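# Push office chair through self-closing door into yellow bay

## Task

Get the office chair through the door that swings shut by itself and leave it in the yellow-taped bay in the next room, with every one of its five wheels inside the tape and none resting on it. The door must have closed before the scene is ended. Either robot or both may do the work. At the end the robots must have released the chair and backed off; no robot may be toppled or left leaning, and the chair must stay parked without a robot holding it there.

## Robot and tools

Robots: two identical Hello Robot Stretch 3 units, r1 and r2. Each has a two-wheel differential base (0.33 m long, 0.34 m wide, a passive omni wheel at the rear), a lift on a mast, and one telescoping arm that extends toward the robot's right side, ending in a wrist (yaw, pitch, roll) and a two-finger gripper with round 0.04 m pads. The base cannot slide sideways; to move the gripper forward you drive the base. On-the-spot turns pivot about the point midway between the drive wheels, 0.05 m behind the front edge; with the arm in and the wrist folded the swept radius is 0.28 m, and an unfolded level wrist reaches past it.

Frames: the base frame has its origin on the floor between the drive wheels, x forward, y left, z up. hand_pose is reported in it, located where closed fingertips meet; with all wrist joints at zero that frame's x points up, y back along the arm to the mast, z toward the rear. Odometry is the base frame at scene start; it counts wheel rotation, so slip shows as travel. Heading is positive leftward, in -3.142 to 3.142. Each robot reports only in its own frames, so judge their relative placement from images, lidar_m, wrist_depth_mm and head_depth_mm.

execute_actions: argument actions is a list holding one action object or nothing (an empty list just returns state and pictures). The object is keyed "r1" and/or "r2"; each value may hold "base", "joints" and "contact_limits". base holds exactly one relative command: {"translate_m": d}, a straight drive of d metres from the current base position, forward positive, -1 to 1; or {"rotate_rad": d}, an in-place turn by d radians, counter-clockwise (left) positive, -3.2 to 3.2. joints holds absolute targets by name: lift_m 0 to 1.1 (arm height); arm_m 0 to 0.52 (extension); wrist_yaw_rad -1.345 to 4.42 (0 along the arm, positive toward the front, 3.0 folded over the base); wrist_pitch_rad -1.57 to 0.451 (0 level, negative tips fingers down); wrist_roll_rad -2.911 to 2.911 (0 fingers side by side); gripper_m -0.089 to 0.179 (larger is wider; actual fingertip gap is 0.007 to 0.025 m less, zero under 0.007); head_pan_rad -3.953 to 1.73 (0 ahead, positive left, -1.57 along the arm); head_tilt_rad -1.53 to 0.419 (negative down). contact_limits accepts only arm_m: a motor_effort percentage, 1 to 100, at which the arm motion halts with contact_stop (negative sense when retracting); it also caps holding force until the next action. All motions in one action begin together, each lasting at most 15 s. Anything you omit may still be driving toward an earlier target. Unknown keys or out-of-range numbers reject the whole call. cameras: list from r1_head_camera, r1_nav_camera, r1_wrist_camera, r2_head_camera, r2_nav_camera, r2_wrist_camera, or "all"; omitted or null gives all, [] gives none. Head and nav cameras turn with the head joints.

wait: seconds 0 to 10; commands nothing, the simulation continues, and the same report returns. zoom_image: camera plus region [x0, y0, x1, y1] in pixels from the top-left corner, at most 504 by 504, on that camera's most recent full image. finished_scene: pass the current scene's number; it is final and reports success, so call it only after the door has shut and the chair rests in the bay unaided.

Results: base_status and joint_status give how each commanded motion ended: done (for the base, wheels turned the full amount even if slipping), off_target (stopped short and perhaps still pushing), contact_stop, time_out, torque_fault. After the last three the target is dropped; a contact-stopped arm or lift goes slack until commanded again, and a slack lift can sag under load or be pushed up by closing fingers. on_its_own covers uncommanded joints; its "held at" value is the target, not the position. motor_effort is percent of maximum, positive toward higher joint values (positive wheel effort drives forward), bracket value is the peak; readings carry fixed bias and noise. A rest effort outside its normal range means pushing or carrying. base_tilt gives forward/right lean in degrees (a few degrees of fixed bias). turned_by_wheels and turned_by_imu give rotation since the last report. lidar_m: 12 distances from the base origin, 30-degree sectors starting straight ahead and going counter-clockwise (4th left, 7th behind, 10th right), scanning 0.17 m above the floor, range 0.15 to 12 m, "-" for nothing; it ignores glass and its own robot but sees the other one, and the mast or a low lift can blank sectors 5, 6, 9, 10. Depth grids are 7 by 7 cell medians in mm (wrist 45 to 1000, head 280 to 4000, head image sideways).

Speed: the base reaches 0.30 m/s and 1.9 rad/s only when lift_m is under 0.30, arm_m under 0.03 and wrist_yaw_rad over 2.54; otherwise 0.10 m/s and 0.63 rad/s. Fold or unfold the wrist only with lift_m 0.32 to 0.95, pitch -0.4, roll near 0; once folded the lift may go down to 0.25. With yaw below -0.4 keep pitch at -0.5 or lower.

Gripping: command gripper_m below the object's width to hold; release at least 0.02 above the contact value. Neither reading nor status confirms a grasp; over-squeezing triggers a stall guard.

Avoid: robot-to-robot contact (once bases touch, further driving presses hard and can end the run); arm pushes against rigid things with the gripper above about 0.45 m; repeated pushes after a contact_stop; driving while the gripper is caught on something immovable; snagging furniture, especially reversing. If tilt appears, reverse the last move in small steps, free the gripper, and lower lift_m to about 0.2. Two robots carrying one load can drift apart by up to 2.5 cm per metre and tip each other. Prolonged strain cuts a wrist servo for 10 s. Between replies the robots keep their last command, and base moves are measured from the last reported state.

Each tool is called after "Call:" as a command line: name --argument value for each argument, lists and objects as JSON in quotes; but a table of rows of numbers goes row by row, as --pt "numbers of a row", without its own name.

## Session

Call:
execute_actions --actions '[]'

Scene clock: 0.00 s.
r1.base_odometry: x=+0.000 y=+0.000 heading=+0.000 (m, m, rad; r1's odometry frame)
r1.turned_by_wheels: +0.000 (rad since the last result)
r1.turned_by_imu: +0.000 (rad since the last result)
r1.base_tilt: forward=+0.1 right=+0.0 (deg)
r1.lidar_m: 2.70 4.16 1.63 2.40 3.40 1.65 0.83 0.67 0.67 0.73 1.14 2.47
r1.head_depth_mm: 1999 2557 2545 2525 2525 2505 2423 / 2019 2691 2742 2708 2715 2727 2472 / 2009 2869 2921 2938 2944 2937 2443 / 2018 3007 3158 3184 3186 3120 2488 / 2027 3035 3453 3475 3500 3463 2433 / 2035 3005 3887 3920 3835 3685 2445 / 2029 3010 - - - 3681 2456
r1.base_status: not commanded
r1.joint_positions: lift_m=+0.522 arm_m=+0.000 wrist_yaw_rad=+2.931 wrist_pitch_rad=-0.539 wrist_roll_rad=-0.008 gripper_m=+0.037 head_pan_rad=+0.018 head_tilt_rad=-0.020
r1.joint_status: not commanded
r1.motor_effort: left_wheel=+0 right_wheel=+1 lift_m=+22 arm_m=-1 wrist_yaw_rad=+0 wrist_pitch_rad=+5 wrist_roll_rad=+0 gripper_m=+0 head_pan_rad=+0 head_tilt_rad=+2 (%)
r1.hand_pose: x=+0.0221 y=+0.0577 z=+0.5084 quat_wxyz=(+0.259, +0.695, +0.117, +0.661) (m; r1's base frame)
r1.wrist_depth_mm: - - - - - - - / - - - - - - - / - - - - - - - / 944 - 954 946 962 967 989 / 803 787 835 813 835 826 851 / 695 701 - 715 729 722 732 / 616 626 - 630 628 637 640
r2.base_odometry: x=+0.000 y=+0.000 heading=+0.000 (m, m, rad; r2's odometry frame)
r2.turned_by_wheels: +0.000 (rad since the last result)
r2.turned_by_imu: +0.000 (rad since the last result)
r2.base_tilt: forward=+1.8 right=-1.1 (deg)
r2.lidar_m: 2.39 2.26 1.74 3.52 2.54 2.44 2.28 1.63 1.56 1.61 2.18 2.31
r2.head_depth_mm: 2028 2204 2193 2189 2172 2195 2178 / 2034 2283 2298 2295 2294 2288 2257 / 2059 2401 2402 2411 2409 2400 2325 / 2073 2536 2528 2503 2498 2514 2408 / 2065 2653 2651 2662 2642 2643 2398 / 2078 2777 2796 2802 2776 2773 2400 / 2090 2977 2942 2977 2901 2918 2205
r2.base_status: not commanded
r2.joint_positions: lift_m=+0.597 arm_m=+0.000 wrist_yaw_rad=+2.835 wrist_pitch_rad=-0.370 wrist_roll_rad=+0.013 gripper_m=+0.037 head_pan_rad=+0.005 head_tilt_rad=+0.007
r2.joint_status: not commanded
r2.motor_effort: left_wheel=+0 right_wheel=+0 lift_m=+27 arm_m=+0 wrist_yaw_rad=-1 wrist_pitch_rad=+6 wrist_roll_rad=+0 gripper_m=-1 head_pan_rad=+0 head_tilt_rad=+3 (%)
r2.hand_pose: x=+0.0483 y=+0.0745 z=+0.6208 quat_wxyz=(+0.235, +0.711, +0.021, +0.663) (m; r2's base frame)
r2.wrist_depth_mm: - - - - - - - / - - - - - - - / - - - - - - - / - - - - - - - / - - - - - - - / 882 - 956 918 936 950 922 / 759 - 766 781 758 786 799
pictures: r1_head_camera (sideways: a quarter turn clockwise sets it upright), r1_nav_camera (sideways: a quarter turn counterclockwise sets it upright), r1_wrist_camera, r2_head_camera (sideways: a quarter turn clockwise sets it upright), r2_nav_camera (sideways: a quarter turn counterclockwise sets it upright), r2_wrist_camera
Images, in order (width x height): r1_head_camera 896x504, r1_nav_camera 672x504, r1_wrist_camera 644x364, r2_head_camera 896x504, r2_nav_camera 672x504, r2_wrist_camera 644x364.

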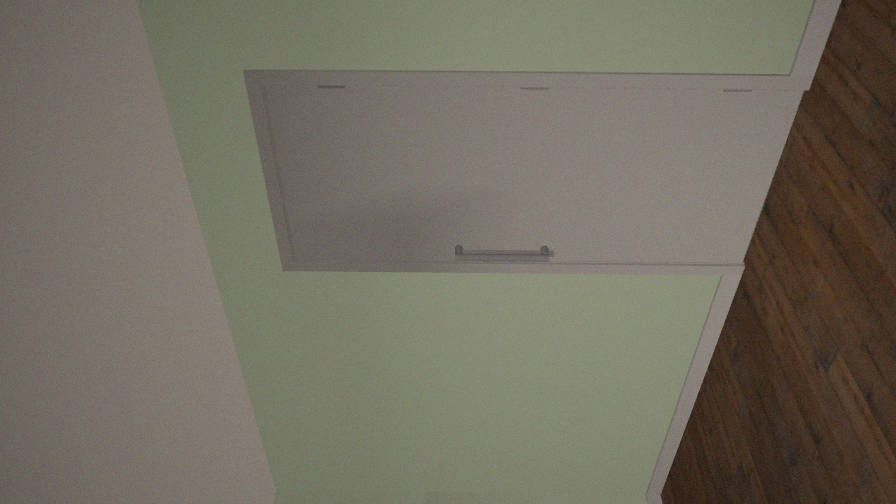

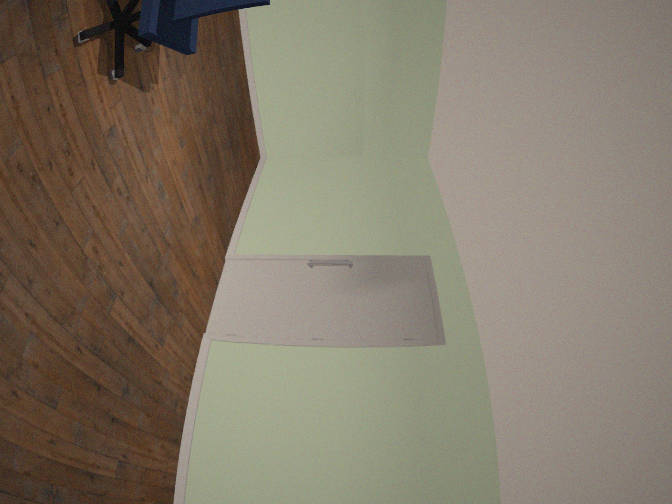

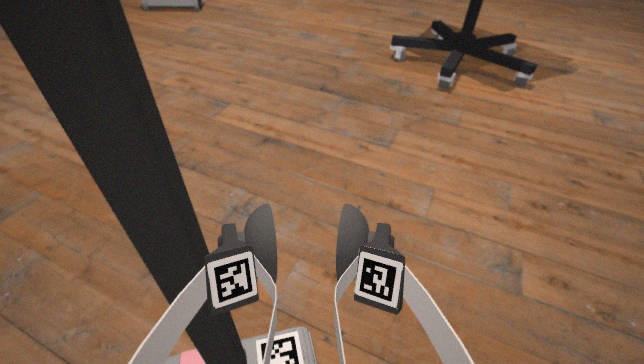

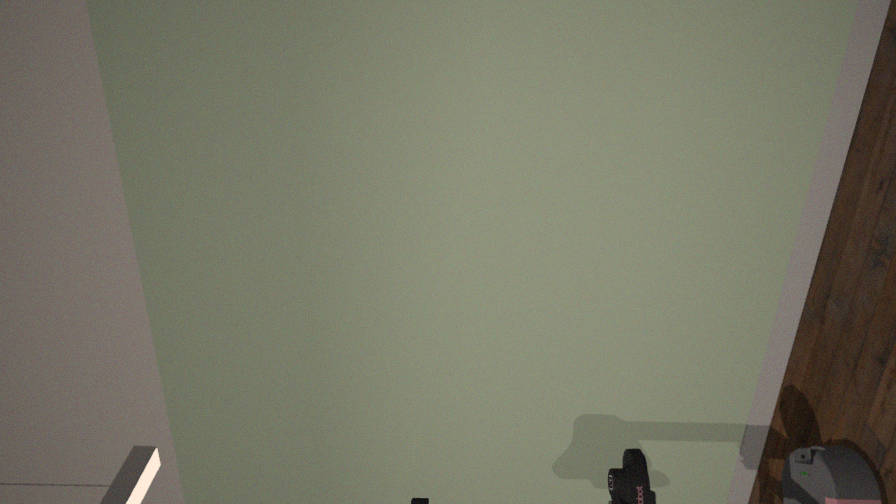

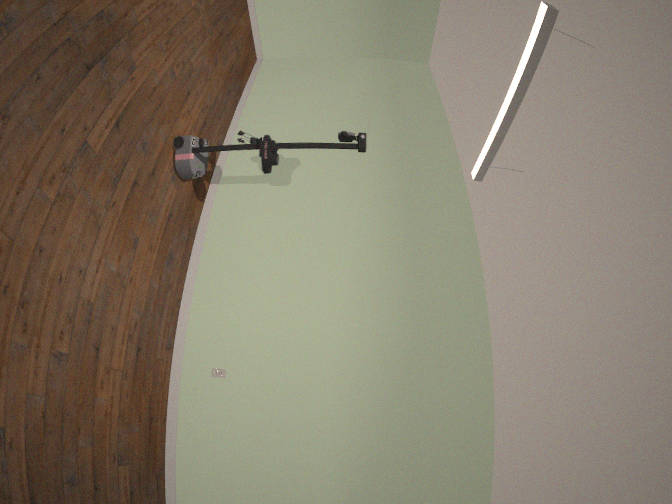

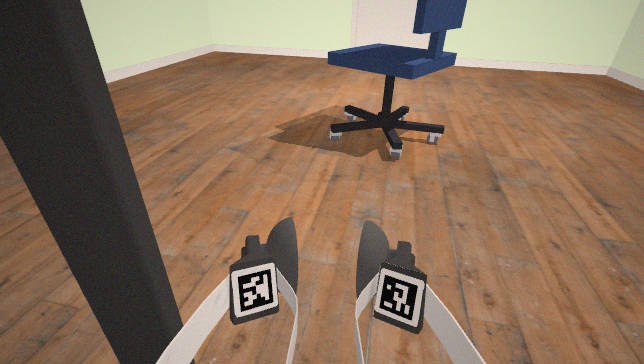

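Call:
execute_actions --actions '[{"r1":{"base":{"rotate_rad":0.2},"joints":{"lift_m":0.27,"wrist_pitch_rad":-0.4,"wrist_yaw_rad":3.0}},"r2":{"base":{"rotate_rad":1.9},"joints":{"lift_m":0.27,"wrist_yaw_rad":3.0,"head_tilt_rad":-0.5}}}]' --cameras '["r2_nav_camera"]'

Call:
execute_actions --actions '[{"r1":{"base":{"translate_m":1}}}]' --cameras '[]'

Call:
execute_actions --actions '[{"r1":{"base":{"translate_m":1}},"r2":{"base":{"translate_m":1}}}]' --cameras '[]'

Call:
execute_actions --actions '[{"r1":{"base":{"translate_m":0.93}},"r2":{"base":{"translate_m":1}}}]' --cameras '[]'

Call:
execute_actions --actions '[{"r1":{"base":{"rotate_rad":-0.872},"joints":{"lift_m":0.85}}}]' --cameras '[]'

Call:
execute_actions --actions '[{"r1":{"joints":{"wrist_yaw_rad":1.57,"wrist_pitch_rad":0,"gripper_m":0.15,"head_pan_rad":-0.5,"head_tilt_rad":-0.6}}}]'

Scene clock: 4.53 s.
r1.base_odometry: x=+0.000 y=+0.000 heading=+0.200 (m, m, rad; r1's odometry frame)
r1.turned_by_wheels: +0.200 (rad since the last result)
r1.turned_by_imu: +0.202 (rad since the last result)
r1.base_tilt: forward=+0.0 right=+0.1 (deg)
r1.lidar_m: 3.04 1.63 4.15 2.41 3.38 1.16 0.74 0.67 0.67 0.82 1.61 2.48
r1.head_depth_mm: 2003 2774 2860 2855 2766 2839 2468 / 2011 2993 3161 3095 3173 3109 2451 / 2010 3001 3495 3509 3483 3379 2464 / 2036 3044 3945 3934 3930 3693 2490 / 2024 3025 - - - 3693 2457 / 2033 3036 - - - 3737 2454 / 2013 3031 - - - 3655 2446
r1.base_status: done
r1.joint_positions: lift_m=+0.270 arm_m=+0.000 wrist_yaw_rad=+2.998 wrist_pitch_rad=-0.420 wrist_roll_rad=-0.008 gripper_m=+0.037 head_pan_rad=+0.018 head_tilt_rad=-0.020
r1.joint_status: all done
r1.motor_effort: left_wheel=-4(9) right_wheel=+3(6) lift_m=+17(23) arm_m=-1(0) wrist_yaw_rad=+1(2) wrist_pitch_rad=+7(8) wrist_roll_rad=+0(0) gripper_m=+0(0) head_pan_rad=+0(1) head_tilt_rad=+2(1) (%)
r1.hand_pose: x=+0.0109 y=+0.0765 z=+0.2824 quat_wxyz=(+0.197, +0.697, +0.099, +0.682) (m; r1's base frame)
r1.wrist_depth_mm: - - - - - - - / - - - - - - - / 855 - 882 894 899 913 936 / 674 - 686 683 695 715 716 / 548 555 - 560 589 578 579 / 470 489 - - 494 486 491 / - - - - 418 418 425
r2.base_odometry: x=+0.000 y=+0.000 heading=+1.900 (m, m, rad; r2's odometry frame)
r2.turned_by_wheels: +1.900 (rad since the last result)
r2.turned_by_imu: +1.874 (rad since the last result)
r2.base_tilt: forward=+1.8 right=-1.1 (deg)
r2.lidar_m: 2.74 2.44 2.44 1.76 1.56 1.57 1.87 2.31 2.32 2.29 1.74 4.22
r2.head_depth_mm: 3834 - - 2747 2048 1641 1370 / 3493 3858 - 2709 2031 1634 1358 / 3144 3464 3704 2674 2025 1621 1353 / 2889 3131 3414 2657 2007 1622 1355 / 2652 2868 3143 2635 2010 1612 1347 / 2480 2650 2874 2621 1991 1598 1336 / 2314 2485 2673 2620 1971 1596 1336
r2.base_status: done
r2.joint_positions: lift_m=+0.271 arm_m=+0.000 wrist_yaw_rad=+2.998 wrist_pitch_rad=-0.370 wrist_roll_rad=+0.013 gripper_m=+0.037 head_pan_rad=+0.005 head_tilt_rad=-0.494
r2.joint_status: all done
r2.motor_effort: left_wheel=-3(12) right_wheel=+4(9) lift_m=+10(22) arm_m=+0(0) wrist_yaw_rad=+1(4) wrist_pitch_rad=+6(6) wrist_roll_rad=+1(0) gripper_m=+0(1) head_pan_rad=+0(0) head_tilt_rad=-2(23) (%)
r2.hand_pose: x=+0.0117 y=+0.0829 z=+0.2943 quat_wxyz=(+0.181, +0.707, +0.079, +0.680) (m; r2's base frame)
r2.wrist_depth_mm: - - - - - - - / - - - - - - - / - - - - - - - / 757 764 771 784 797 799 821 / 605 604 644 642 642 626 638 / 497 504 - 525 524 509 519 / 437 - - - 422 437 443
pictures: r2_nav_camera (sideways: a quarter turn counterclockwise sets it upright)
Images, in order (width x height): r2_nav_camera 672x504.

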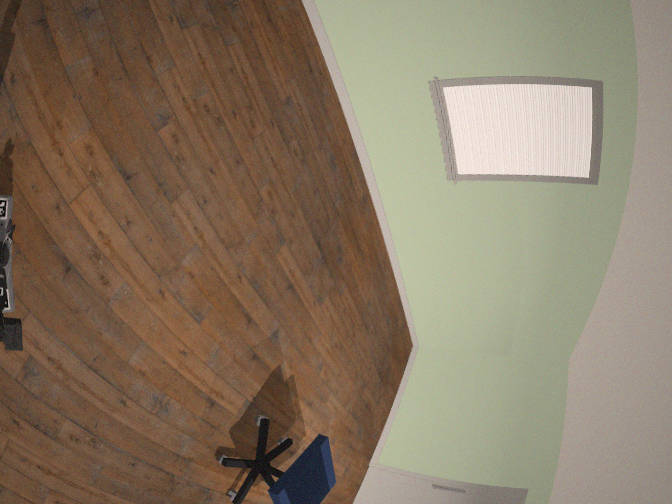

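Scene clock: 9.47 s.
r1.base_odometry: x=+0.980 y=+0.198 heading=+0.200 (m, m, rad; r1's odometry frame)
r1.turned_by_wheels: +0.000 (rad since the last result)
r1.turned_by_imu: +0.001 (rad since the last result)
r1.base_tilt: forward=+0.0 right=+0.1 (deg)
r1.lidar_m: 2.25 3.34 3.36 1.07 4.01 2.49 1.59 1.44 1.45 1.78 1.82 1.84
r1.head_depth_mm: 1997 2120 2083 2074 2073 2090 2062 / 2015 2332 2297 2316 2288 2287 2266 / 2017 2576 2569 2566 2566 2583 2405 / 2027 2794 2926 2887 2908 2856 2455 / 2020 3031 3348 3395 3338 3274 2465 / 2000 3041 3615 3616 3598 3529 2463 / 2022 3049 3376 3381 3403 3295 2473
r1.base_status: done
r1.joint_positions: lift_m=+0.270 arm_m=+0.000 wrist_yaw_rad=+2.998 wrist_pitch_rad=-0.420 wrist_roll_rad=-0.008 gripper_m=+0.037 head_pan_rad=+0.018 head_tilt_rad=-0.020
r1.joint_status: not commanded
r1.motor_effort: left_wheel=-4(11) right_wheel=+3(8) lift_m=+17(17) arm_m=-1(1) wrist_yaw_rad=+1(2) wrist_pitch_rad=+7(7) wrist_roll_rad=+0(0) gripper_m=+0(0) head_pan_rad=+0(1) head_tilt_rad=+2(2) (%)
r1.hand_pose: x=+0.0107 y=+0.0766 z=+0.2826 quat_wxyz=(+0.196, +0.697, +0.099, +0.682) (m; r1's base frame)
r1.wrist_depth_mm: - - - - - - - / - - - - - - - / 858 - 883 881 895 913 948 / 676 - 696 696 701 718 724 / 555 551 - 569 586 576 582 / 469 485 - - 492 487 489 / - - - - 418 420 425
r2.base_odometry: x=+0.000 y=+0.000 heading=+1.900 (m, m, rad; r2's odometry frame)
r2.turned_by_wheels: +0.000 (rad since the last result)
r2.turned_by_imu: +0.001 (rad since the last result)
r2.base_tilt: forward=+1.8 right=-1.1 (deg)
r2.lidar_m: 2.74 2.44 2.44 1.76 1.56 1.57 1.88 2.31 2.32 2.76 1.74 4.22
r2.head_depth_mm: 3914 - - 2734 2050 1641 1364 / 3457 3826 - 2716 2050 1627 1364 / 3168 3465 3715 2695 2028 1621 1356 / 2890 3147 3348 2646 2013 1621 1350 / 2661 2879 3111 2650 2013 1604 1346 / 2488 2673 2889 2628 1994 1605 1339 / 2321 2469 2656 2611 1962 1597 1342
r2.base_status: not commanded
r2.joint_positions: lift_m=+0.271 arm_m=+0.000 wrist_yaw_rad=+2.998 wrist_pitch_rad=-0.370 wrist_roll_rad=+0.013 gripper_m=+0.037 head_pan_rad=+0.005 head_tilt_rad=-0.494
r2.joint_status: not commanded
r2.motor_effort: left_wheel=-4(5) right_wheel=+3(3) lift_m=+9(9) arm_m=+0(0) wrist_yaw_rad=+2(2) wrist_pitch_rad=+6(6) wrist_roll_rad=+0(0) gripper_m=-1(1) head_pan_rad=+0(0) head_tilt_rad=-3(2) (%)
r2.hand_pose: x=+0.0117 y=+0.0829 z=+0.2943 quat_wxyz=(+0.181, +0.707, +0.079, +0.680) (m; r2's base frame)
r2.wrist_depth_mm: - - - - - - - / - - - - - - - / - - - - - - - / 765 757 777 795 791 799 810 / 601 606 643 636 634 627 628 / 500 498 - 523 527 517 522 / 435 - - - 423 436 444
pictures: none
No camera images: the call's "cameras" was empty. Leave "cameras" out to get every camera's image.

Scene clock: 14.47 s.
r1.base_odometry: x=+1.960 y=+0.397 heading=+0.200 (m, m, rad; r1's odometry frame)
r1.turned_by_wheels: +0.000 (rad since the last result)
r1.turned_by_imu: +0.001 (rad since the last result)
r1.base_tilt: forward=+0.1 right=-0.1 (deg)
r1.lidar_m: 1.46 2.55 2.58 3.18 4.65 3.81 2.44 2.21 2.05 1.31 1.19 1.20
r1.head_depth_mm: 1358 1361 1352 1350 1345 1342 1334 / 1502 1492 1497 1494 1490 1491 1473 / 1696 1664 1662 1667 1658 1631 1646 / 1855 1871 1877 1872 1890 1867 1845 / 2009 2167 2161 2155 2163 2171 2134 / 2025 2553 2554 2550 2564 2519 2348 / 2022 2587 2552 2571 2577 2588 2418
r1.base_status: done
r1.joint_positions: lift_m=+0.270 arm_m=+0.000 wrist_yaw_rad=+2.999 wrist_pitch_rad=-0.420 wrist_roll_rad=-0.008 gripper_m=+0.037 head_pan_rad=+0.018 head_tilt_rad=-0.020
r1.joint_status: not commanded
r1.motor_effort: left_wheel=-4(11) right_wheel=+3(8) lift_m=+17(17) arm_m=-1(2) wrist_yaw_rad=+0(1) wrist_pitch_rad=+7(7) wrist_roll_rad=+0(0) gripper_m=+0(0) head_pan_rad=+0(1) head_tilt_rad=+1(3) (%)
r1.hand_pose: x=+0.0107 y=+0.0767 z=+0.2826 quat_wxyz=(+0.196, +0.697, +0.099, +0.682) (m; r1's base frame)
r1.wrist_depth_mm: - - - - - - - / - - - - - - - / 851 - 893 915 895 924 926 / 672 - 687 705 694 710 724 / 551 557 - 562 588 580 583 / 469 485 - - 493 488 491 / - - - - 418 426 425
r2.base_odometry: x=-0.323 y=+0.946 heading=+1.900 (m, m, rad; r2's odometry frame)
r2.turned_by_wheels: +0.000 (rad since the last result)
r2.turned_by_imu: +0.001 (rad since the last result)
r2.base_tilt: forward=+1.8 right=-1.2 (deg)
r2.lidar_m: 1.90 1.70 1.70 2.03 2.23 2.24 2.67 3.04 3.04 1.30 2.37 3.14
r2.head_depth_mm: 2698 3006 3366 2737 2058 1638 1365 / 2413 2690 3020 2685 2041 1633 1356 / 2189 2399 2669 2663 2018 1621 1363 / 2009 2176 2386 2539 2020 1615 1358 / 1858 2000 2174 2350 2009 1612 1351 / 1725 1845 1992 2180 1978 1600 1341 / 1605 1714 1836 2001 1971 1590 1333
r2.base_status: done
r2.joint_positions: lift_m=+0.271 arm_m=+0.000 wrist_yaw_rad=+2.998 wrist_pitch_rad=-0.370 wrist_roll_rad=+0.013 gripper_m=+0.037 head_pan_rad=+0.005 head_tilt_rad=-0.495
r2.joint_status: not commanded
r2.motor_effort: left_wheel=-4(8) right_wheel=+4(11) lift_m=+9(10) arm_m=+0(0) wrist_yaw_rad=+0(1) wrist_pitch_rad=+6(6) wrist_roll_rad=+1(0) gripper_m=+0(1) head_pan_rad=+0(0) head_tilt_rad=-2(1) (%)
r2.hand_pose: x=+0.0116 y=+0.0829 z=+0.2943 quat_wxyz=(+0.180, +0.707, +0.079, +0.680) (m; r2's base frame)
r2.wrist_depth_mm: - - - - - - - / - - - - - - - / - - - - - - - / 754 758 775 784 788 783 807 / 602 606 648 638 635 631 632 / 496 501 - 527 519 519 525 / 440 - - - 424 438 443
pictures: none
No camera images: the call's "cameras" was empty. Leave "cameras" out to get every camera's image.

Scene clock: 19.47 s.
r1.base_odometry: x=+2.872 y=+0.581 heading=+0.199 (m, m, rad; r1's odometry frame)
r1.turned_by_wheels: +0.000 (rad since the last result)
r1.turned_by_imu: +0.001 (rad since the last result)
r1.base_tilt: forward=+0.1 right=+0.1 (deg)
r1.lidar_m: 0.74 1.46 1.85 2.27 2.45 1.97 3.23 2.94 1.03 0.66 0.59 0.60
r1.head_depth_mm: 665 662 662 661 656 655 654 / 732 732 731 728 726 725 722 / 821 816 813 814 811 806 806 / 932 925 924 918 916 914 910 / 1074 1068 1066 1057 1056 1049 1041 / 1268 1252 1245 1247 1243 1235 1235 / 1550 1542 1525 1518 1509 1505 1482
r1.base_status: done
r1.joint_positions: lift_m=+0.270 arm_m=+0.000 wrist_yaw_rad=+2.999 wrist_pitch_rad=-0.420 wrist_roll_rad=-0.008 gripper_m=+0.037 head_pan_rad=+0.018 head_tilt_rad=-0.020
r1.joint_status: not commanded
r1.motor_effort: left_wheel=-4(10) right_wheel=+3(9) lift_m=+17(17) arm_m=+0(1) wrist_yaw_rad=+1(1) wrist_pitch_rad=+7(7) wrist_roll_rad=+0(0) gripper_m=+0(1) head_pan_rad=+0(0) head_tilt_rad=+2(2) (%)
r1.hand_pose: x=+0.0107 y=+0.0767 z=+0.2826 quat_wxyz=(+0.196, +0.697, +0.099, +0.682) (m; r1's base frame)
r1.wrist_depth_mm: - - - - - - - / - - - - - - - / 857 - 878 891 912 913 928 / 666 - 689 694 701 709 721 / 556 550 - 566 584 576 583 / 471 487 - - 491 492 491 / - - - - 416 419 426
r2.base_odometry: x=-0.646 y=+1.893 heading=+1.899 (m, m, rad; r2's odometry frame)
r2.turned_by_wheels: +0.000 (rad since the last result)
r2.turned_by_imu: +0.001 (rad since the last result)
r2.base_tilt: forward=+1.9 right=-1.1 (deg)
r2.lidar_m: 1.07 0.96 0.96 1.14 2.12 2.91 3.48 3.78 1.52 3.26 2.30 1.77
r2.head_depth_mm: 1488 1676 1899 2223 2032 1638 1366 / 1341 1487 1676 1892 2000 1618 1364 / 1215 1338 1472 1662 1833 1622 1357 / 1118 1217 1335 1475 1653 1612 1351 / 1029 1114 1211 1332 1469 1562 1343 / 954 1026 1111 1207 1319 1457 1343 / 891 955 1023 1108 1205 1318 1333
r2.base_status: done
r2.joint_positions: lift_m=+0.271 arm_m=+0.000 wrist_yaw_rad=+2.998 wrist_pitch_rad=-0.370 wrist_roll_rad=+0.013 gripper_m=+0.037 head_pan_rad=+0.005 head_tilt_rad=-0.495
r2.joint_status: not commanded
r2.motor_effort: left_wheel=-4(10) right_wheel=+3(12) lift_m=+10(10) arm_m=+0(0) wrist_yaw_rad=+1(1) wrist_pitch_rad=+6(6) wrist_roll_rad=+0(0) gripper_m=+0(0) head_pan_rad=+0(1) head_tilt_rad=-1(2) (%)
r2.hand_pose: x=+0.0116 y=+0.0829 z=+0.2942 quat_wxyz=(+0.180, +0.707, +0.079, +0.680) (m; r2's base frame)
r2.wrist_depth_mm: - - - - 947 806 692 / - - - - - 836 733 / - - - - - 885 775 / 761 756 786 788 785 794 769 / 601 609 637 645 636 636 640 / 499 499 - 527 527 515 516 / 436 - - - 422 443 439
pictures: none
No camera images: the call's "cameras" was empty. Leave "cameras" out to get every camera's image.

Scene clock: 25.57 s.
r1.base_odometry: x=+2.872 y=+0.581 heading=-0.672 (m, m, rad; r1's odometry frame)
r1.turned_by_wheels: -0.872 (rad since the last result)
r1.turned_by_imu: -0.882 (rad since the last result)
r1.base_tilt: forward=+0.2 right=+0.1 (deg)
r1.lidar_m: 0.59 0.62 0.86 1.84 1.92 2.45 5.21 1.97 3.04 2.22 0.83 0.62
r1.head_depth_mm: 544 544 543 542 539 539 539 / 532 533 530 530 529 529 529 / 547 546 546 545 544 545 542 / 549 550 548 548 547 546 545 / 553 550 551 549 548 547 547 / 553 553 552 551 551 549 549 / 556 555 555 554 553 554 552
r1.base_status: done
r1.joint_positions: lift_m=+0.850 arm_m=+0.000 wrist_yaw_rad=+2.999 wrist_pitch_rad=-0.419 wrist_roll_rad=-0.008 gripper_m=+0.037 head_pan_rad=+0.018 head_tilt_rad=-0.020
r1.joint_status: all done
r1.motor_effort: left_wheel=+4(15) right_wheel=-2(7) lift_m=+26(30) arm_m=-1(1) wrist_yaw_rad=+1(0) wrist_pitch_rad=+7(7) wrist_roll_rad=+0(0) gripper_m=+0(1) head_pan_rad=-1(0) head_tilt_rad=+2(2) (%)
r1.hand_pose: x=+0.0107 y=+0.0767 z=+0.8620 quat_wxyz=(+0.196, +0.697, +0.098, +0.682) (m; r1's base frame)
r1.wrist_depth_mm: - - - - - 830 592 / - - - - - 831 600 / - - - - - 860 603 / - - - - - 872 618 / - - - - - 883 625 / - - - - - 877 627 / 996 - - - - 908 638
r2.base_odometry: x=-0.646 y=+1.893 heading=+1.899 (m, m, rad; r2's odometry frame)
r2.turned_by_wheels: +0.000 (rad since the last result)
r2.turned_by_imu: +0.001 (rad since the last result)
r2.base_tilt: forward=+1.8 right=-1.1 (deg)
r2.lidar_m: 1.08 0.95 0.96 1.14 2.11 2.91 3.47 3.77 1.53 3.24 2.34 1.77
r2.head_depth_mm: 1491 1663 1904 2217 2042 1638 1370 / 1340 1490 1667 1903 2001 1626 1362 / 1215 1338 1473 1666 1839 1621 1351 / 1115 1210 1332 1472 1647 1610 1346 / 1027 1113 1206 1329 1460 1557 1352 / 955 1028 1110 1210 1324 1455 1344 / 891 952 1025 1109 1200 1317 1331
r2.base_status: not commanded
r2.joint_positions: lift_m=+0.271 arm_m=+0.000 wrist_yaw_rad=+2.998 wrist_pitch_rad=-0.370 wrist_roll_rad=+0.013 gripper_m=+0.037 head_pan_rad=+0.005 head_tilt_rad=-0.495
r2.joint_status: not commanded
r2.motor_effort: left_wheel=-5(3) right_wheel=+3(4) lift_m=+10(10) arm_m=+0(0) wrist_yaw_rad=+1(1) wrist_pitch_rad=+6(6) wrist_roll_rad=+0(0) gripper_m=+0(0) head_pan_rad=+0(0) head_tilt_rad=-2(2) (%)
r2.hand_pose: x=+0.0116 y=+0.0829 z=+0.2942 quat_wxyz=(+0.180, +0.707, +0.079, +0.680) (m; r2's base frame)
r2.wrist_depth_mm: - - - - 956 799 697 / - - - - - 853 736 / - - - - - 885 769 / 764 757 779 763 786 805 758 / 596 605 638 643 637 634 635 / 498 507 - 524 526 511 518 / 435 - - - 424 437 439
pictures: none
No camera images: the call's "cameras" was empty. Leave "cameras" out to get every camera's image.

Scene clock: 27.27 s.
r1.base_odometry: x=+2.872 y=+0.581 heading=-0.672 (m, m, rad; r1's odometry frame)
r1.turned_by_wheels: +0.000 (rad since the last result)
r1.turned_by_imu: +0.000 (rad since the last result)
r1.base_tilt: forward=+0.0 right=+0.0 (deg)
r1.lidar_m: 0.59 0.62 0.86 1.84 1.92 2.45 5.25 1.97 3.04 2.21 0.83 0.62
r1.head_depth_mm: 627 698 781 890 1025 1226 1271 / 594 656 735 826 946 1108 1273 / 566 621 690 772 880 1020 1217 / 541 591 653 726 820 939 1103 / 507 553 544 639 766 871 989 / 478 530 587 649 717 806 907 / 476 514 552 602 666 752 863
r1.base_status: not commanded
r1.joint_positions: lift_m=+0.850 arm_m=+0.000 wrist_yaw_rad=+1.572 wrist_pitch_rad=-0.024 wrist_roll_rad=-0.008 gripper_m=+0.150 head_pan_rad=-0.493 head_tilt_rad=-0.592
r1.joint_status: all done
r1.motor_effort: left_wheel=+4(5) right_wheel=-2(2) lift_m=+27(26) arm_m=-1(1) wrist_yaw_rad=-1(3) wrist_pitch_rad=+9(9) wrist_roll_rad=+0(0) gripper_m=+0(88) head_pan_rad=-4(29) head_tilt_rad=-4(37) (%)
r1.hand_pose: x=+0.2342 y=-0.1449 z=+0.9582 quat_wxyz=(+0.508, +0.504, -0.491, +0.496) (m; r1's base frame)
r1.wrist_depth_mm: 466 473 473 472 484 484 486 / 483 483 490 484 502 502 506 / 501 508 503 503 519 522 523 / 524 526 525 524 531 540 547 / 541 538 544 550 557 562 559 / 559 566 567 575 583 - 591 / 589 590 592 600 605 612 612
r2.base_odometry: x=-0.646 y=+1.893 heading=+1.899 (m, m, rad; r2's odometry frame)
r2.turned_by_wheels: +0.000 (rad since the last result)
r2.turned_by_imu: +0.000 (rad since the last result)
r2.base_tilt: forward=+1.9 right=-1.1 (deg)
r2.lidar_m: 1.07 0.95 0.96 1.15 2.12 2.91 3.46 3.77 1.53 3.25 2.35 1.77
r2.head_depth_mm: 1489 1684 1904 2216 2056 1646 1368 / 1343 1490 1663 1895 1982 1631 1363 / 1216 1333 1478 1660 1834 1622 1358 / 1115 1212 1335 1480 1656 1619 1355 / 1026 1113 1211 1330 1471 1560 1346 / 955 1024 1110 1207 1326 1459 1337 / 890 953 1026 1105 1201 1321 1333
r2.base_status: not commanded
r2.joint_positions: lift_m=+0.271 arm_m=+0.000 wrist_yaw_rad=+2.998 wrist_pitch_rad=-0.370 wrist_roll_rad=+0.013 gripper_m=+0.037 head_pan_rad=+0.005 head_tilt_rad=-0.495
r2.joint_status: not commanded
r2.motor_effort: left_wheel=-4(4) right_wheel=+4(5) lift_m=+10(10) arm_m=+0(0) wrist_yaw_rad=+1(1) wrist_pitch_rad=+6(6) wrist_roll_rad=+0(1) gripper_m=+0(0) head_pan_rad=-1(0) head_tilt_rad=-2(2) (%)
r2.hand_pose: x=+0.0116 y=+0.0829 z=+0.2942 quat_wxyz=(+0.180, +0.707, +0.079, +0.680) (m; r2's base frame)
r2.wrist_depth_mm: - - - - 967 812 696 / - - - - - 860 732 / - - - - - 893 760 / 758 768 782 786 784 809 757 / 602 606 646 647 639 626 627 / 499 501 - 528 520 516 519 / 441 - - - 419 438 440
pictures: r1_head_camera (sideways: a quarter turn clockwise sets it upright), r1_nav_camera (sideways: a quarter turn counterclockwise sets it upright), r1_wrist_camera, r2_head_camera (sideways: a quarter turn clockwise sets it upright), r2_nav_camera (sideways: a quarter turn counterclockwise sets it upright), r2_wrist_camera
Images, in order (width x height): r1_head_camera 896x504, r1_nav_camera 672x504, r1_wrist_camera 644x364, r2_head_camera 896x504, r2_nav_camera 672x504, r2_wrist_camera 644x364.

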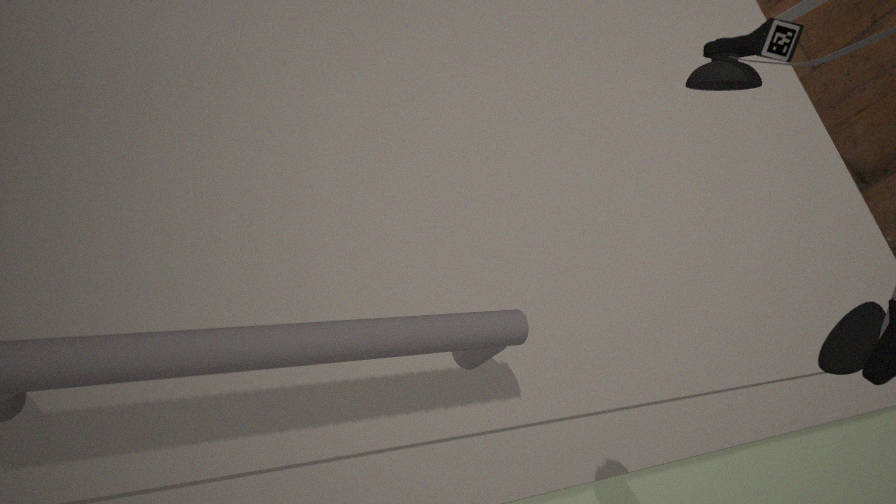

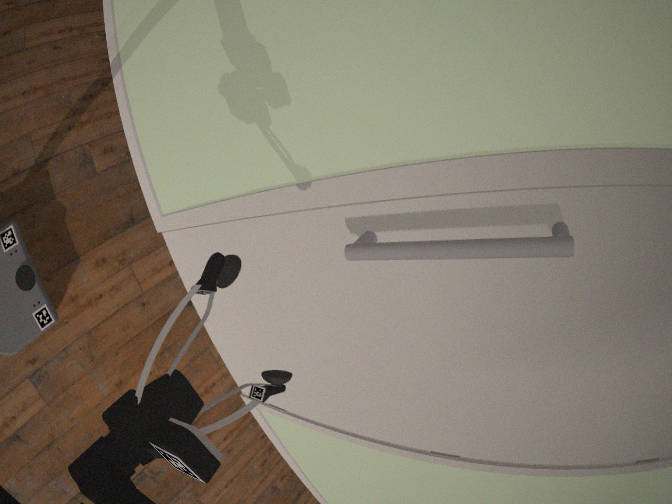

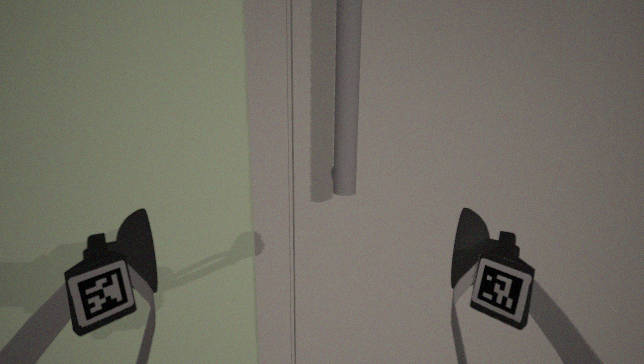

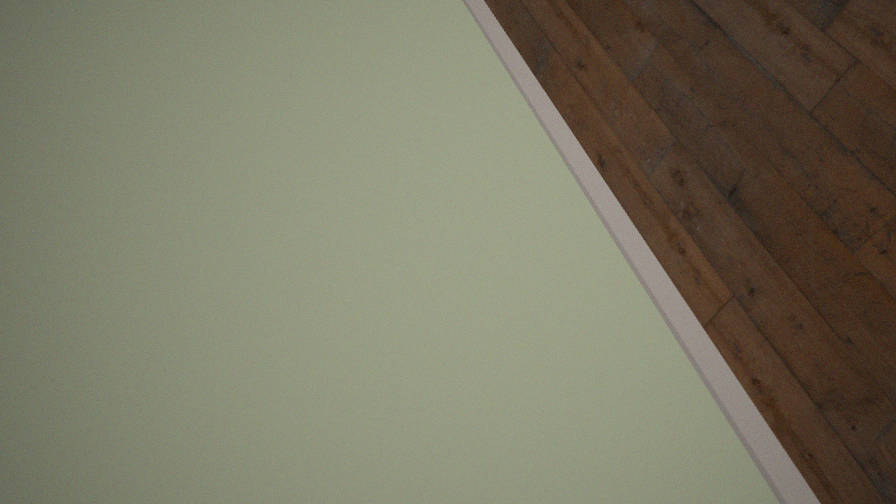

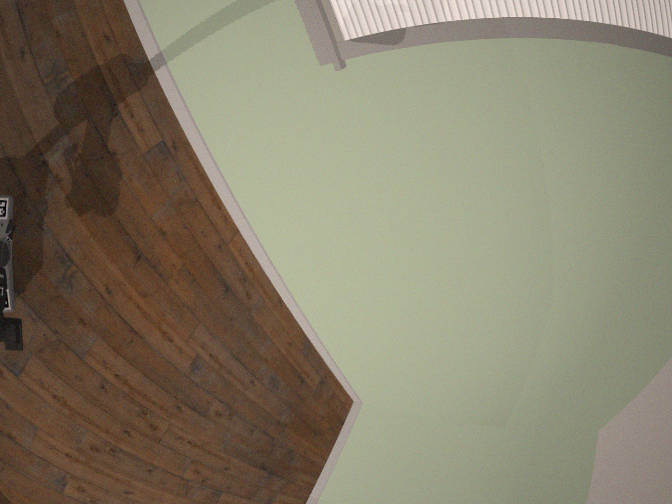

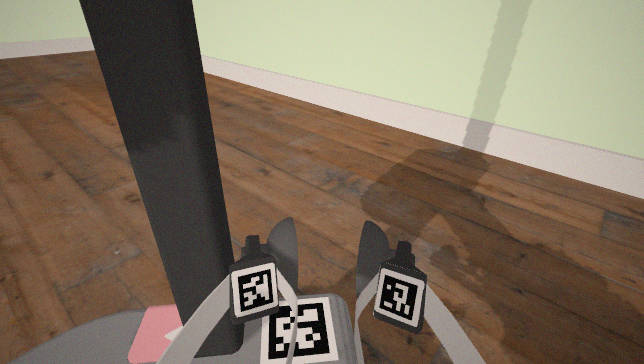

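Call:
execute_actions --actions '[{"r1":{"base":{"translate_m":0.24},"joints":{"arm_m":0.04,"lift_m":0.9}},"r2":{"base":{"rotate_rad":-0.83}}}]' --cameras '[]'

Call:
execute_actions --actions '[{"r1":{"base":{"translate_m":0.07},"joints":{"head_tilt_rad":-0.9,"head_pan_rad":-0.7}},"r2":{"base":{"translate_m":1}}}]' --cameras '["r1_head_camera","r1_wrist_camera"]'

Scene clock: 31.07 s.
r1.base_odometry: x=+3.060 y=+0.431 heading=-0.672 (m, m, rad; r1's odometry frame)
r1.turned_by_wheels: +0.000 (rad since the last result)
r1.turned_by_imu: +0.000 (rad since the last result)
r1.base_tilt: forward=+0.2 right=+0.1 (deg)
r1.lidar_m: 0.35 0.37 0.51 1.47 1.91 2.65 2.22 2.19 3.03 1.31 0.50 0.35
r1.head_depth_mm: 352 391 438 500 574 700 861 / 344 376 404 461 534 626 754 / 318 342 308 336 378 456 681 / 305 333 366 408 461 513 641 / 292 317 348 385 428 479 554 / 286 296 318 347 387 438 509 / - 284 301 335 375 427 484
r1.base_status: done
r1.joint_positions: lift_m=+0.900 arm_m=+0.040 wrist_yaw_rad=+1.572 wrist_pitch_rad=-0.022 wrist_roll_rad=-0.008 gripper_m=+0.150 head_pan_rad=-0.493 head_tilt_rad=-0.593
r1.joint_status: all done
r1.motor_effort: left_wheel=+4(10) right_wheel=-2(3) lift_m=+26(31) arm_m=+4(5) wrist_yaw_rad=-1(2) wrist_pitch_rad=+8(9) wrist_roll_rad=+0(0) gripper_m=+0(0) head_pan_rad=-3(3) head_tilt_rad=-3(4) (%)
r1.hand_pose: x=+0.2343 y=-0.1844 z=+1.0086 quat_wxyz=(+0.508, +0.504, -0.492, +0.497) (m; r1's base frame)
r1.wrist_depth_mm: 248 241 250 183 256 257 258 / 256 249 258 190 264 265 269 / 266 263 267 196 275 275 278 / 274 273 277 204 284 286 288 / 287 279 286 216 296 296 300 / 294 286 296 299 307 - 311 / 312 310 303 313 321 324 325
r2.base_odometry: x=-0.646 y=+1.893 heading=+1.070 (m, m, rad; r2's odometry frame)
r2.turned_by_wheels: -0.830 (rad since the last result)
r2.turned_by_imu: -0.817 (rad since the last result)
r2.base_tilt: forward=+1.8 right=-1.1 (deg)
r2.lidar_m: 2.89 1.34 0.99 0.95 0.99 1.36 2.90 3.01 3.92 1.54 1.53 2.57
r2.head_depth_mm: 2434 2696 2934 2553 2055 1640 1374 / 2509 2700 2915 2636 2036 1625 1358 / 2495 2697 2942 2649 2017 1628 1354 / 2512 2721 2958 2657 2011 1614 1352 / 2490 2687 2928 2641 1995 1614 1342 / 2486 2695 2941 2628 1979 1595 1335 / 2499 2662 2921 2608 1971 1599 1338
r2.base_status: done
r2.joint_positions: lift_m=+0.271 arm_m=+0.000 wrist_yaw_rad=+2.998 wrist_pitch_rad=-0.370 wrist_roll_rad=+0.013 gripper_m=+0.037 head_pan_rad=+0.005 head_tilt_rad=-0.495
r2.joint_status: not commanded
r2.motor_effort: left_wheel=+4(12) right_wheel=-4(8) lift_m=+10(9) arm_m=+0(0) wrist_yaw_rad=+1(1) wrist_pitch_rad=+6(6) wrist_roll_rad=+1(1) gripper_m=+0(0) head_pan_rad=+0(0) head_tilt_rad=-2(2) (%)
r2.hand_pose: x=+0.0116 y=+0.0828 z=+0.2942 quat_wxyz=(+0.180, +0.707, +0.079, +0.680) (m; r2's base frame)
r2.wrist_depth_mm: 831 - 880 912 929 946 972 / 896 - 933 956 - - - / 940 958 - - - - - / 754 761 773 787 790 798 816 / 608 604 638 645 642 625 626 / 496 499 - 526 526 519 520 / 438 - - - 420 440 443
pictures: none
No camera images: the call's "cameras" was empty. Leave "cameras" out to get every camera's image.

Scene clock: 36.07 s.
r1.base_odometry: x=+3.114 y=+0.388 heading=-0.672 (m, m, rad; r1's odometry frame)
r1.turned_by_wheels: +0.000 (rad since the last result)
r1.turned_by_imu: +0.000 (rad since the last result)
r1.base_tilt: forward=+0.1 right=+0.1 (deg)
r1.lidar_m: 0.28 0.30 0.41 1.17 1.91 1.81 2.27 2.26 3.05 1.03 0.40 0.28
r1.head_depth_mm: 381 457 569 750 - 1242 1151 / 347 409 484 656 815 1242 1146 / - - 314 520 704 1054 1147 / 295 332 371 433 582 811 1117 / 287 312 359 425 540 661 915 / - 293 329 372 443 553 758 / - - 295 329 397 498 635
r1.base_status: done
r1.joint_positions: lift_m=+0.900 arm_m=+0.040 wrist_yaw_rad=+1.572 wrist_pitch_rad=-0.022 wrist_roll_rad=-0.008 gripper_m=+0.150 head_pan_rad=-0.693 head_tilt_rad=-0.889
r1.joint_status: all done
r1.motor_effort: left_wheel=+5(11) right_wheel=-2(3) lift_m=+26(26) arm_m=+3(3) wrist_yaw_rad=-1(1) wrist_pitch_rad=+8(8) wrist_roll_rad=+0(0) gripper_m=+0(1) head_pan_rad=-4(19) head_tilt_rad=-5(26) (%)
r1.hand_pose: x=+0.2343 y=-0.1844 z=+1.0086 quat_wxyz=(+0.508, +0.504, -0.492, +0.497) (m; r1's base frame)
r1.wrist_depth_mm: 178 173 187 114 189 191 192 / 189 179 194 118 195 197 199 / 195 185 201 123 203 204 206 / 204 192 207 127 211 213 215 / 212 197 214 133 220 219 223 / 218 208 222 138 228 - 232 / 231 217 232 145 238 240 242
r2.base_odometry: x=-0.165 y=+2.770 heading=+1.070 (m, m, rad; r2's odometry frame)
r2.turned_by_wheels: +0.000 (rad since the last result)
r2.turned_by_imu: +0.002 (rad since the last result)
r2.base_tilt: forward=+1.8 right=-1.1 (deg)
r2.lidar_m: 1.90 1.33 0.98 0.95 0.98 1.36 3.84 4.05 1.59 3.77 2.66 1.70
r2.head_depth_mm: 1625 1764 1940 2116 1945 1638 1371 / 1629 1770 1927 2110 2038 1632 1363 / 1625 1767 1920 2110 2021 1630 1352 / 1625 1753 1924 2104 2018 1616 1351 / 1619 1761 1914 2094 1999 1609 1348 / 1619 1743 1910 2098 1985 1602 1340 / 1623 1747 1903 2095 1974 1606 1336
r2.base_status: done
r2.joint_positions: lift_m=+0.271 arm_m=+0.000 wrist_yaw_rad=+2.998 wrist_pitch_rad=-0.371 wrist_roll_rad=+0.013 gripper_m=+0.037 head_pan_rad=+0.005 head_tilt_rad=-0.495
r2.joint_status: not commanded
r2.motor_effort: left_wheel=+3(13) right_wheel=-3(7) lift_m=+10(9) arm_m=+0(0) wrist_yaw_rad=+1(1) wrist_pitch_rad=+6(6) wrist_roll_rad=+1(0) gripper_m=+0(0) head_pan_rad=+0(1) head_tilt_rad=-1(1) (%)
r2.hand_pose: x=+0.0116 y=+0.0828 z=+0.2942 quat_wxyz=(+0.180, +0.707, +0.079, +0.680) (m; r2's base frame)
r2.wrist_depth_mm: 808 - 871 895 911 947 985 / 876 - 934 956 - - - / 921 940 981 - - - - / 757 762 772 780 813 811 807 / 605 610 644 648 639 624 628 / 496 499 - 528 521 513 520 / 437 - - - 421 437 440
pictures: r1_head_camera (sideways: a quarter turn clockwise sets it upright), r1_wrist_camera
Images, in order (width x height): r1_head_camera 896x504, r1_wrist_camera 644x364.

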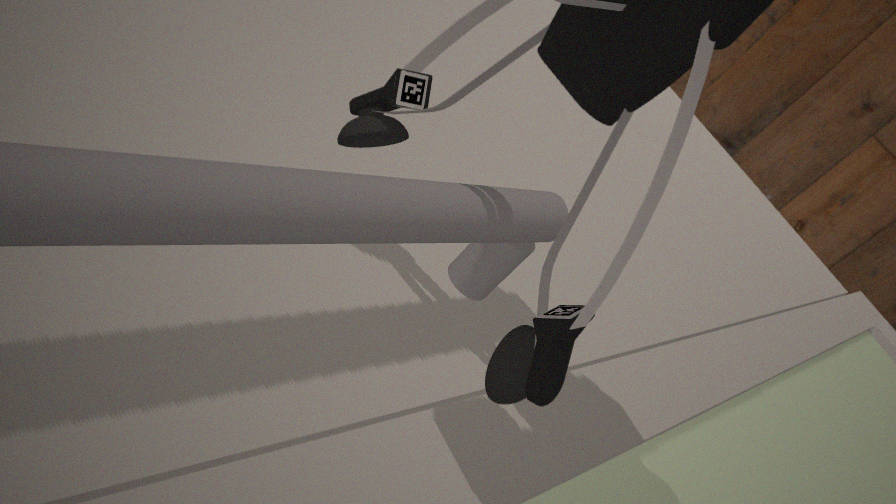

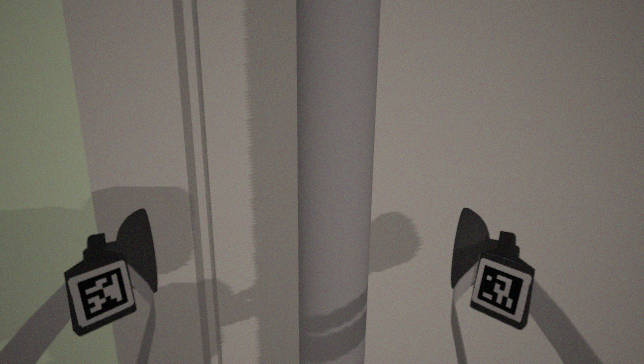

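Call:
execute_actions --actions '[{"r1":{"base":{"translate_m":0.015},"joints":{"gripper_m":-0.03,"arm_m":0.048}},"r2":{"base":{"translate_m":0.6}}}]' --cameras '[]'

Call:
execute_actions --actions '[{"r1":{"base":{"translate_m":-0.22},"joints":{"arm_m":0.08}},"r2":{"base":{"translate_m":0.95}}}]' --cameras '["r1_head_camera","r1_nav_camera"]'

Scene clock: 39.83 s.
r1.base_odometry: x=+3.126 y=+0.378 heading=-0.672 (m, m, rad; r1's odometry frame)
r1.turned_by_wheels: +0.000 (rad since the last result)
r1.turned_by_imu: +0.000 (rad since the last result)
r1.base_tilt: forward=+0.1 right=+0.0 (deg)
r1.lidar_m: 0.26 0.28 0.39 1.11 1.91 1.33 2.28 2.29 3.05 0.99 0.38 0.27
r1.head_depth_mm: 358 429 534 700 - 1244 1144 / 334 392 467 592 772 1222 1152 / - - 289 335 668 964 1143 / 287 317 372 422 562 760 1103 / - 296 338 397 483 618 872 / - - 308 349 409 519 712 / - - - 308 370 467 596
r1.base_status: done
r1.joint_positions: lift_m=+0.900 arm_m=+0.048 wrist_yaw_rad=+1.562 wrist_pitch_rad=-0.022 wrist_roll_rad=-0.008 gripper_m=-0.023 head_pan_rad=-0.693 head_tilt_rad=-0.889
r1.joint_status: gripper_m off_target (ended at -0.023, target -0.030); the others done
r1.on_its_own: gripper_m is held at -0.024, not at your -0.030, by its stall guard, which is not easing now
r1.motor_effort: left_wheel=+4(12) right_wheel=-2(3) lift_m=+26(26) arm_m=+3(4) wrist_yaw_rad=+8(9) wrist_pitch_rad=+8(8) wrist_roll_rad=+0(0) gripper_m=-23(100) head_pan_rad=-3(3) head_tilt_rad=-5(5) (%)
r1.hand_pose: x=+0.2343 y=-0.1951 z=+1.0086 quat_wxyz=(+0.510, +0.501, -0.494, +0.494) (m; r1's base frame)
r1.wrist_depth_mm: 157 160 172 100 176 178 179 / 162 165 177 103 182 184 186 / 168 172 184 107 189 191 193 / 175 176 191 111 196 197 199 / 184 183 196 115 203 206 208 / 198 189 - 119 212 214 216 / 208 197 216 126 220 223 226
r2.base_odometry: x=+0.123 y=+3.296 heading=+1.070 (m, m, rad; r2's odometry frame)
r2.turned_by_wheels: +0.000 (rad since the last result)
r2.turned_by_imu: +0.001 (rad since the last result)
r2.base_tilt: forward=+1.7 right=-1.1 (deg)
r2.lidar_m: 1.30 1.32 0.97 0.94 0.98 1.35 3.82 4.64 1.88 3.79 1.83 1.20
r2.head_depth_mm: 1106 1192 1306 1440 1600 1639 1364 / 1104 1194 1305 1430 1590 1633 1363 / 1103 1194 1304 1428 1583 1621 1359 / 1103 1191 1297 1431 1585 1618 1355 / 1100 1192 1294 1432 1585 1603 1340 / 1098 1191 1296 1423 1578 1600 1340 / 1096 1188 1293 1420 1570 1588 1325
r2.base_status: done
r2.joint_positions: lift_m=+0.271 arm_m=+0.000 wrist_yaw_rad=+2.998 wrist_pitch_rad=-0.371 wrist_roll_rad=+0.013 gripper_m=+0.037 head_pan_rad=+0.005 head_tilt_rad=-0.495
r2.joint_status: not commanded
r2.motor_effort: left_wheel=+3(13) right_wheel=-3(6) lift_m=+10(10) arm_m=+0(0) wrist_yaw_rad=+1(1) wrist_pitch_rad=+6(6) wrist_roll_rad=+0(0) gripper_m=-1(1) head_pan_rad=+0(0) head_tilt_rad=-1(2) (%)
r2.hand_pose: x=+0.0116 y=+0.0828 z=+0.2942 quat_wxyz=(+0.180, +0.707, +0.079, +0.680) (m; r2's base frame)
r2.wrist_depth_mm: 828 - 865 876 901 932 972 / 879 - 945 960 980 - - / 930 936 977 - - - - / 769 754 785 811 806 801 816 / 602 606 634 641 637 626 640 / 494 502 - 522 518 519 517 / 439 - - - 421 439 442
pictures: none
No camera images: the call's "cameras" was empty. Leave "cameras" out to get every camera's image.

Scene clock: 44.70 s.
r1.base_odometry: x=+2.954 y=+0.515 heading=-0.672 (m, m, rad; r1's odometry frame)
r1.turned_by_wheels: +0.000 (rad since the last result)
r1.turned_by_imu: -0.001 (rad since the last result)
r1.base_tilt: forward=+0.2 right=+0.1 (deg)
r1.lidar_m: 0.48 0.51 0.71 0.88 1.92 2.66 5.36 2.06 3.05 1.81 0.40 0.29
r1.head_depth_mm: 487 590 788 1236 1406 1279 1145 / 344 287 316 411 1194 1290 1145 / 316 370 427 444 739 1150 1149 / 290 314 366 442 553 741 1102 / - 289 317 381 506 1258 1158 / - 2264 1857 1681 1466 1097 1162 / 3122 2475 2000 1695 746 908 1104
r1.base_status: done
r1.joint_positions: lift_m=+0.900 arm_m=+0.080 wrist_yaw_rad=+1.503 wrist_pitch_rad=-0.020 wrist_roll_rad=-0.008 gripper_m=-0.023 head_pan_rad=-0.693 head_tilt_rad=-0.890
r1.joint_status: all done
r1.on_its_own: wrist_yaw_rad is held at +1.497, not at your +1.570, by its stall guard, which is not easing now; gripper_m is held at -0.024, not at your -0.030, by its stall guard, which is not easing now
r1.motor_effort: left_wheel=+3(14) right_wheel=-6(20) lift_m=+26(26) arm_m=-4(10) wrist_yaw_rad=-5(54) wrist_pitch_rad=+7(8) wrist_roll_rad=+0(0) gripper_m=-20(27) head_pan_rad=-3(3) head_tilt_rad=-5(5) (%)
r1.hand_pose: x=+0.2337 y=-0.2426 z=+1.0091 quat_wxyz=(+0.524, +0.486, -0.509, +0.479) (m; r1's base frame)
r1.wrist_depth_mm: 354 154 164 102 204 231 264 / 366 159 169 106 212 241 278 / 378 165 174 110 221 252 294 / 388 171 181 114 230 265 309 / 405 179 184 118 243 277 328 / 417 185 - 123 261 293 350 / 436 444 203 129 258 310 372
r2.base_odometry: x=+0.579 y=+4.130 heading=+1.070 (m, m, rad; r2's odometry frame)
r2.turned_by_wheels: +0.000 (rad since the last result)
r2.turned_by_imu: +0.002 (rad since the last result)
r2.base_tilt: forward=+1.8 right=-1.1 (deg)
r2.lidar_m: 0.35 0.37 0.51 0.93 0.97 1.34 3.79 2.57 0.77 0.77 0.50 0.37
r2.head_depth_mm: - 291 317 348 387 436 497 / - 290 316 348 387 435 497 / - 290 316 348 386 434 495 / - 291 316 346 385 433 494 / - 290 315 346 384 432 493 / - 290 315 346 384 431 492 / - 290 314 345 383 430 490
r2.base_status: done
r2.joint_positions: lift_m=+0.271 arm_m=+0.000 wrist_yaw_rad=+2.998 wrist_pitch_rad=-0.371 wrist_roll_rad=+0.013 gripper_m=+0.037 head_pan_rad=+0.005 head_tilt_rad=-0.495
r2.joint_status: not commanded
r2.motor_effort: left_wheel=+3(12) right_wheel=-3(5) lift_m=+10(10) arm_m=+0(0) wrist_yaw_rad=+1(1) wrist_pitch_rad=+6(6) wrist_roll_rad=+1(1) gripper_m=+0(1) head_pan_rad=+0(1) head_tilt_rad=-2(1) (%)
r2.hand_pose: x=+0.0116 y=+0.0828 z=+0.2942 quat_wxyz=(+0.180, +0.707, +0.079, +0.680) (m; r2's base frame)
r2.wrist_depth_mm: 804 - 870 875 870 521 371 / 867 - 927 934 901 521 369 / 909 941 964 - 875 529 374 / 758 760 769 788 742 528 378 / 604 602 638 643 638 514 378 / 501 502 - 526 523 495 379 / 440 - - - 422 443 373
pictures: r1_head_camera (sideways: a quarter turn clockwise sets it upright), r1_nav_camera (sideways: a quarter turn counterclockwise sets it upright)
Images, in order (width x height): r1_head_camera 896x504, r1_nav_camera 672x504.

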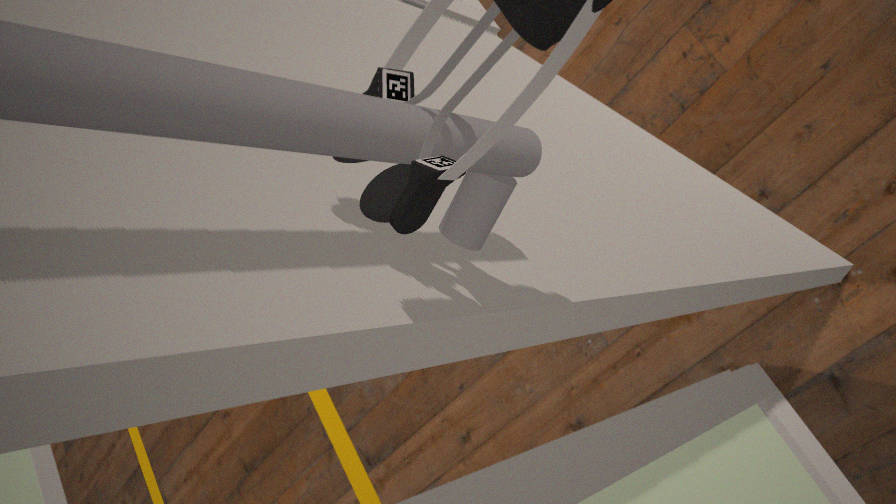

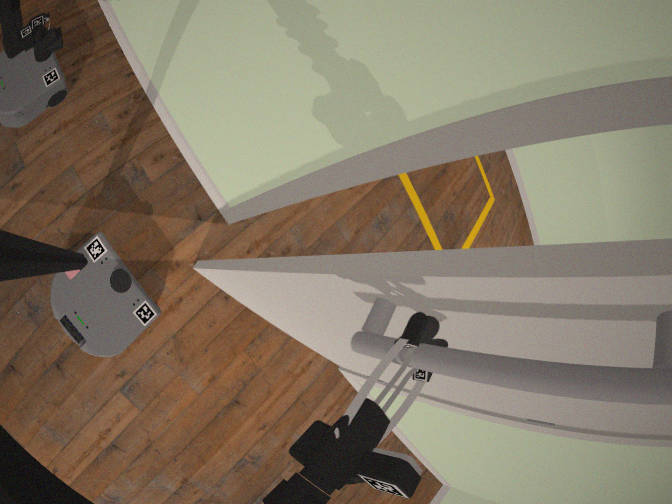

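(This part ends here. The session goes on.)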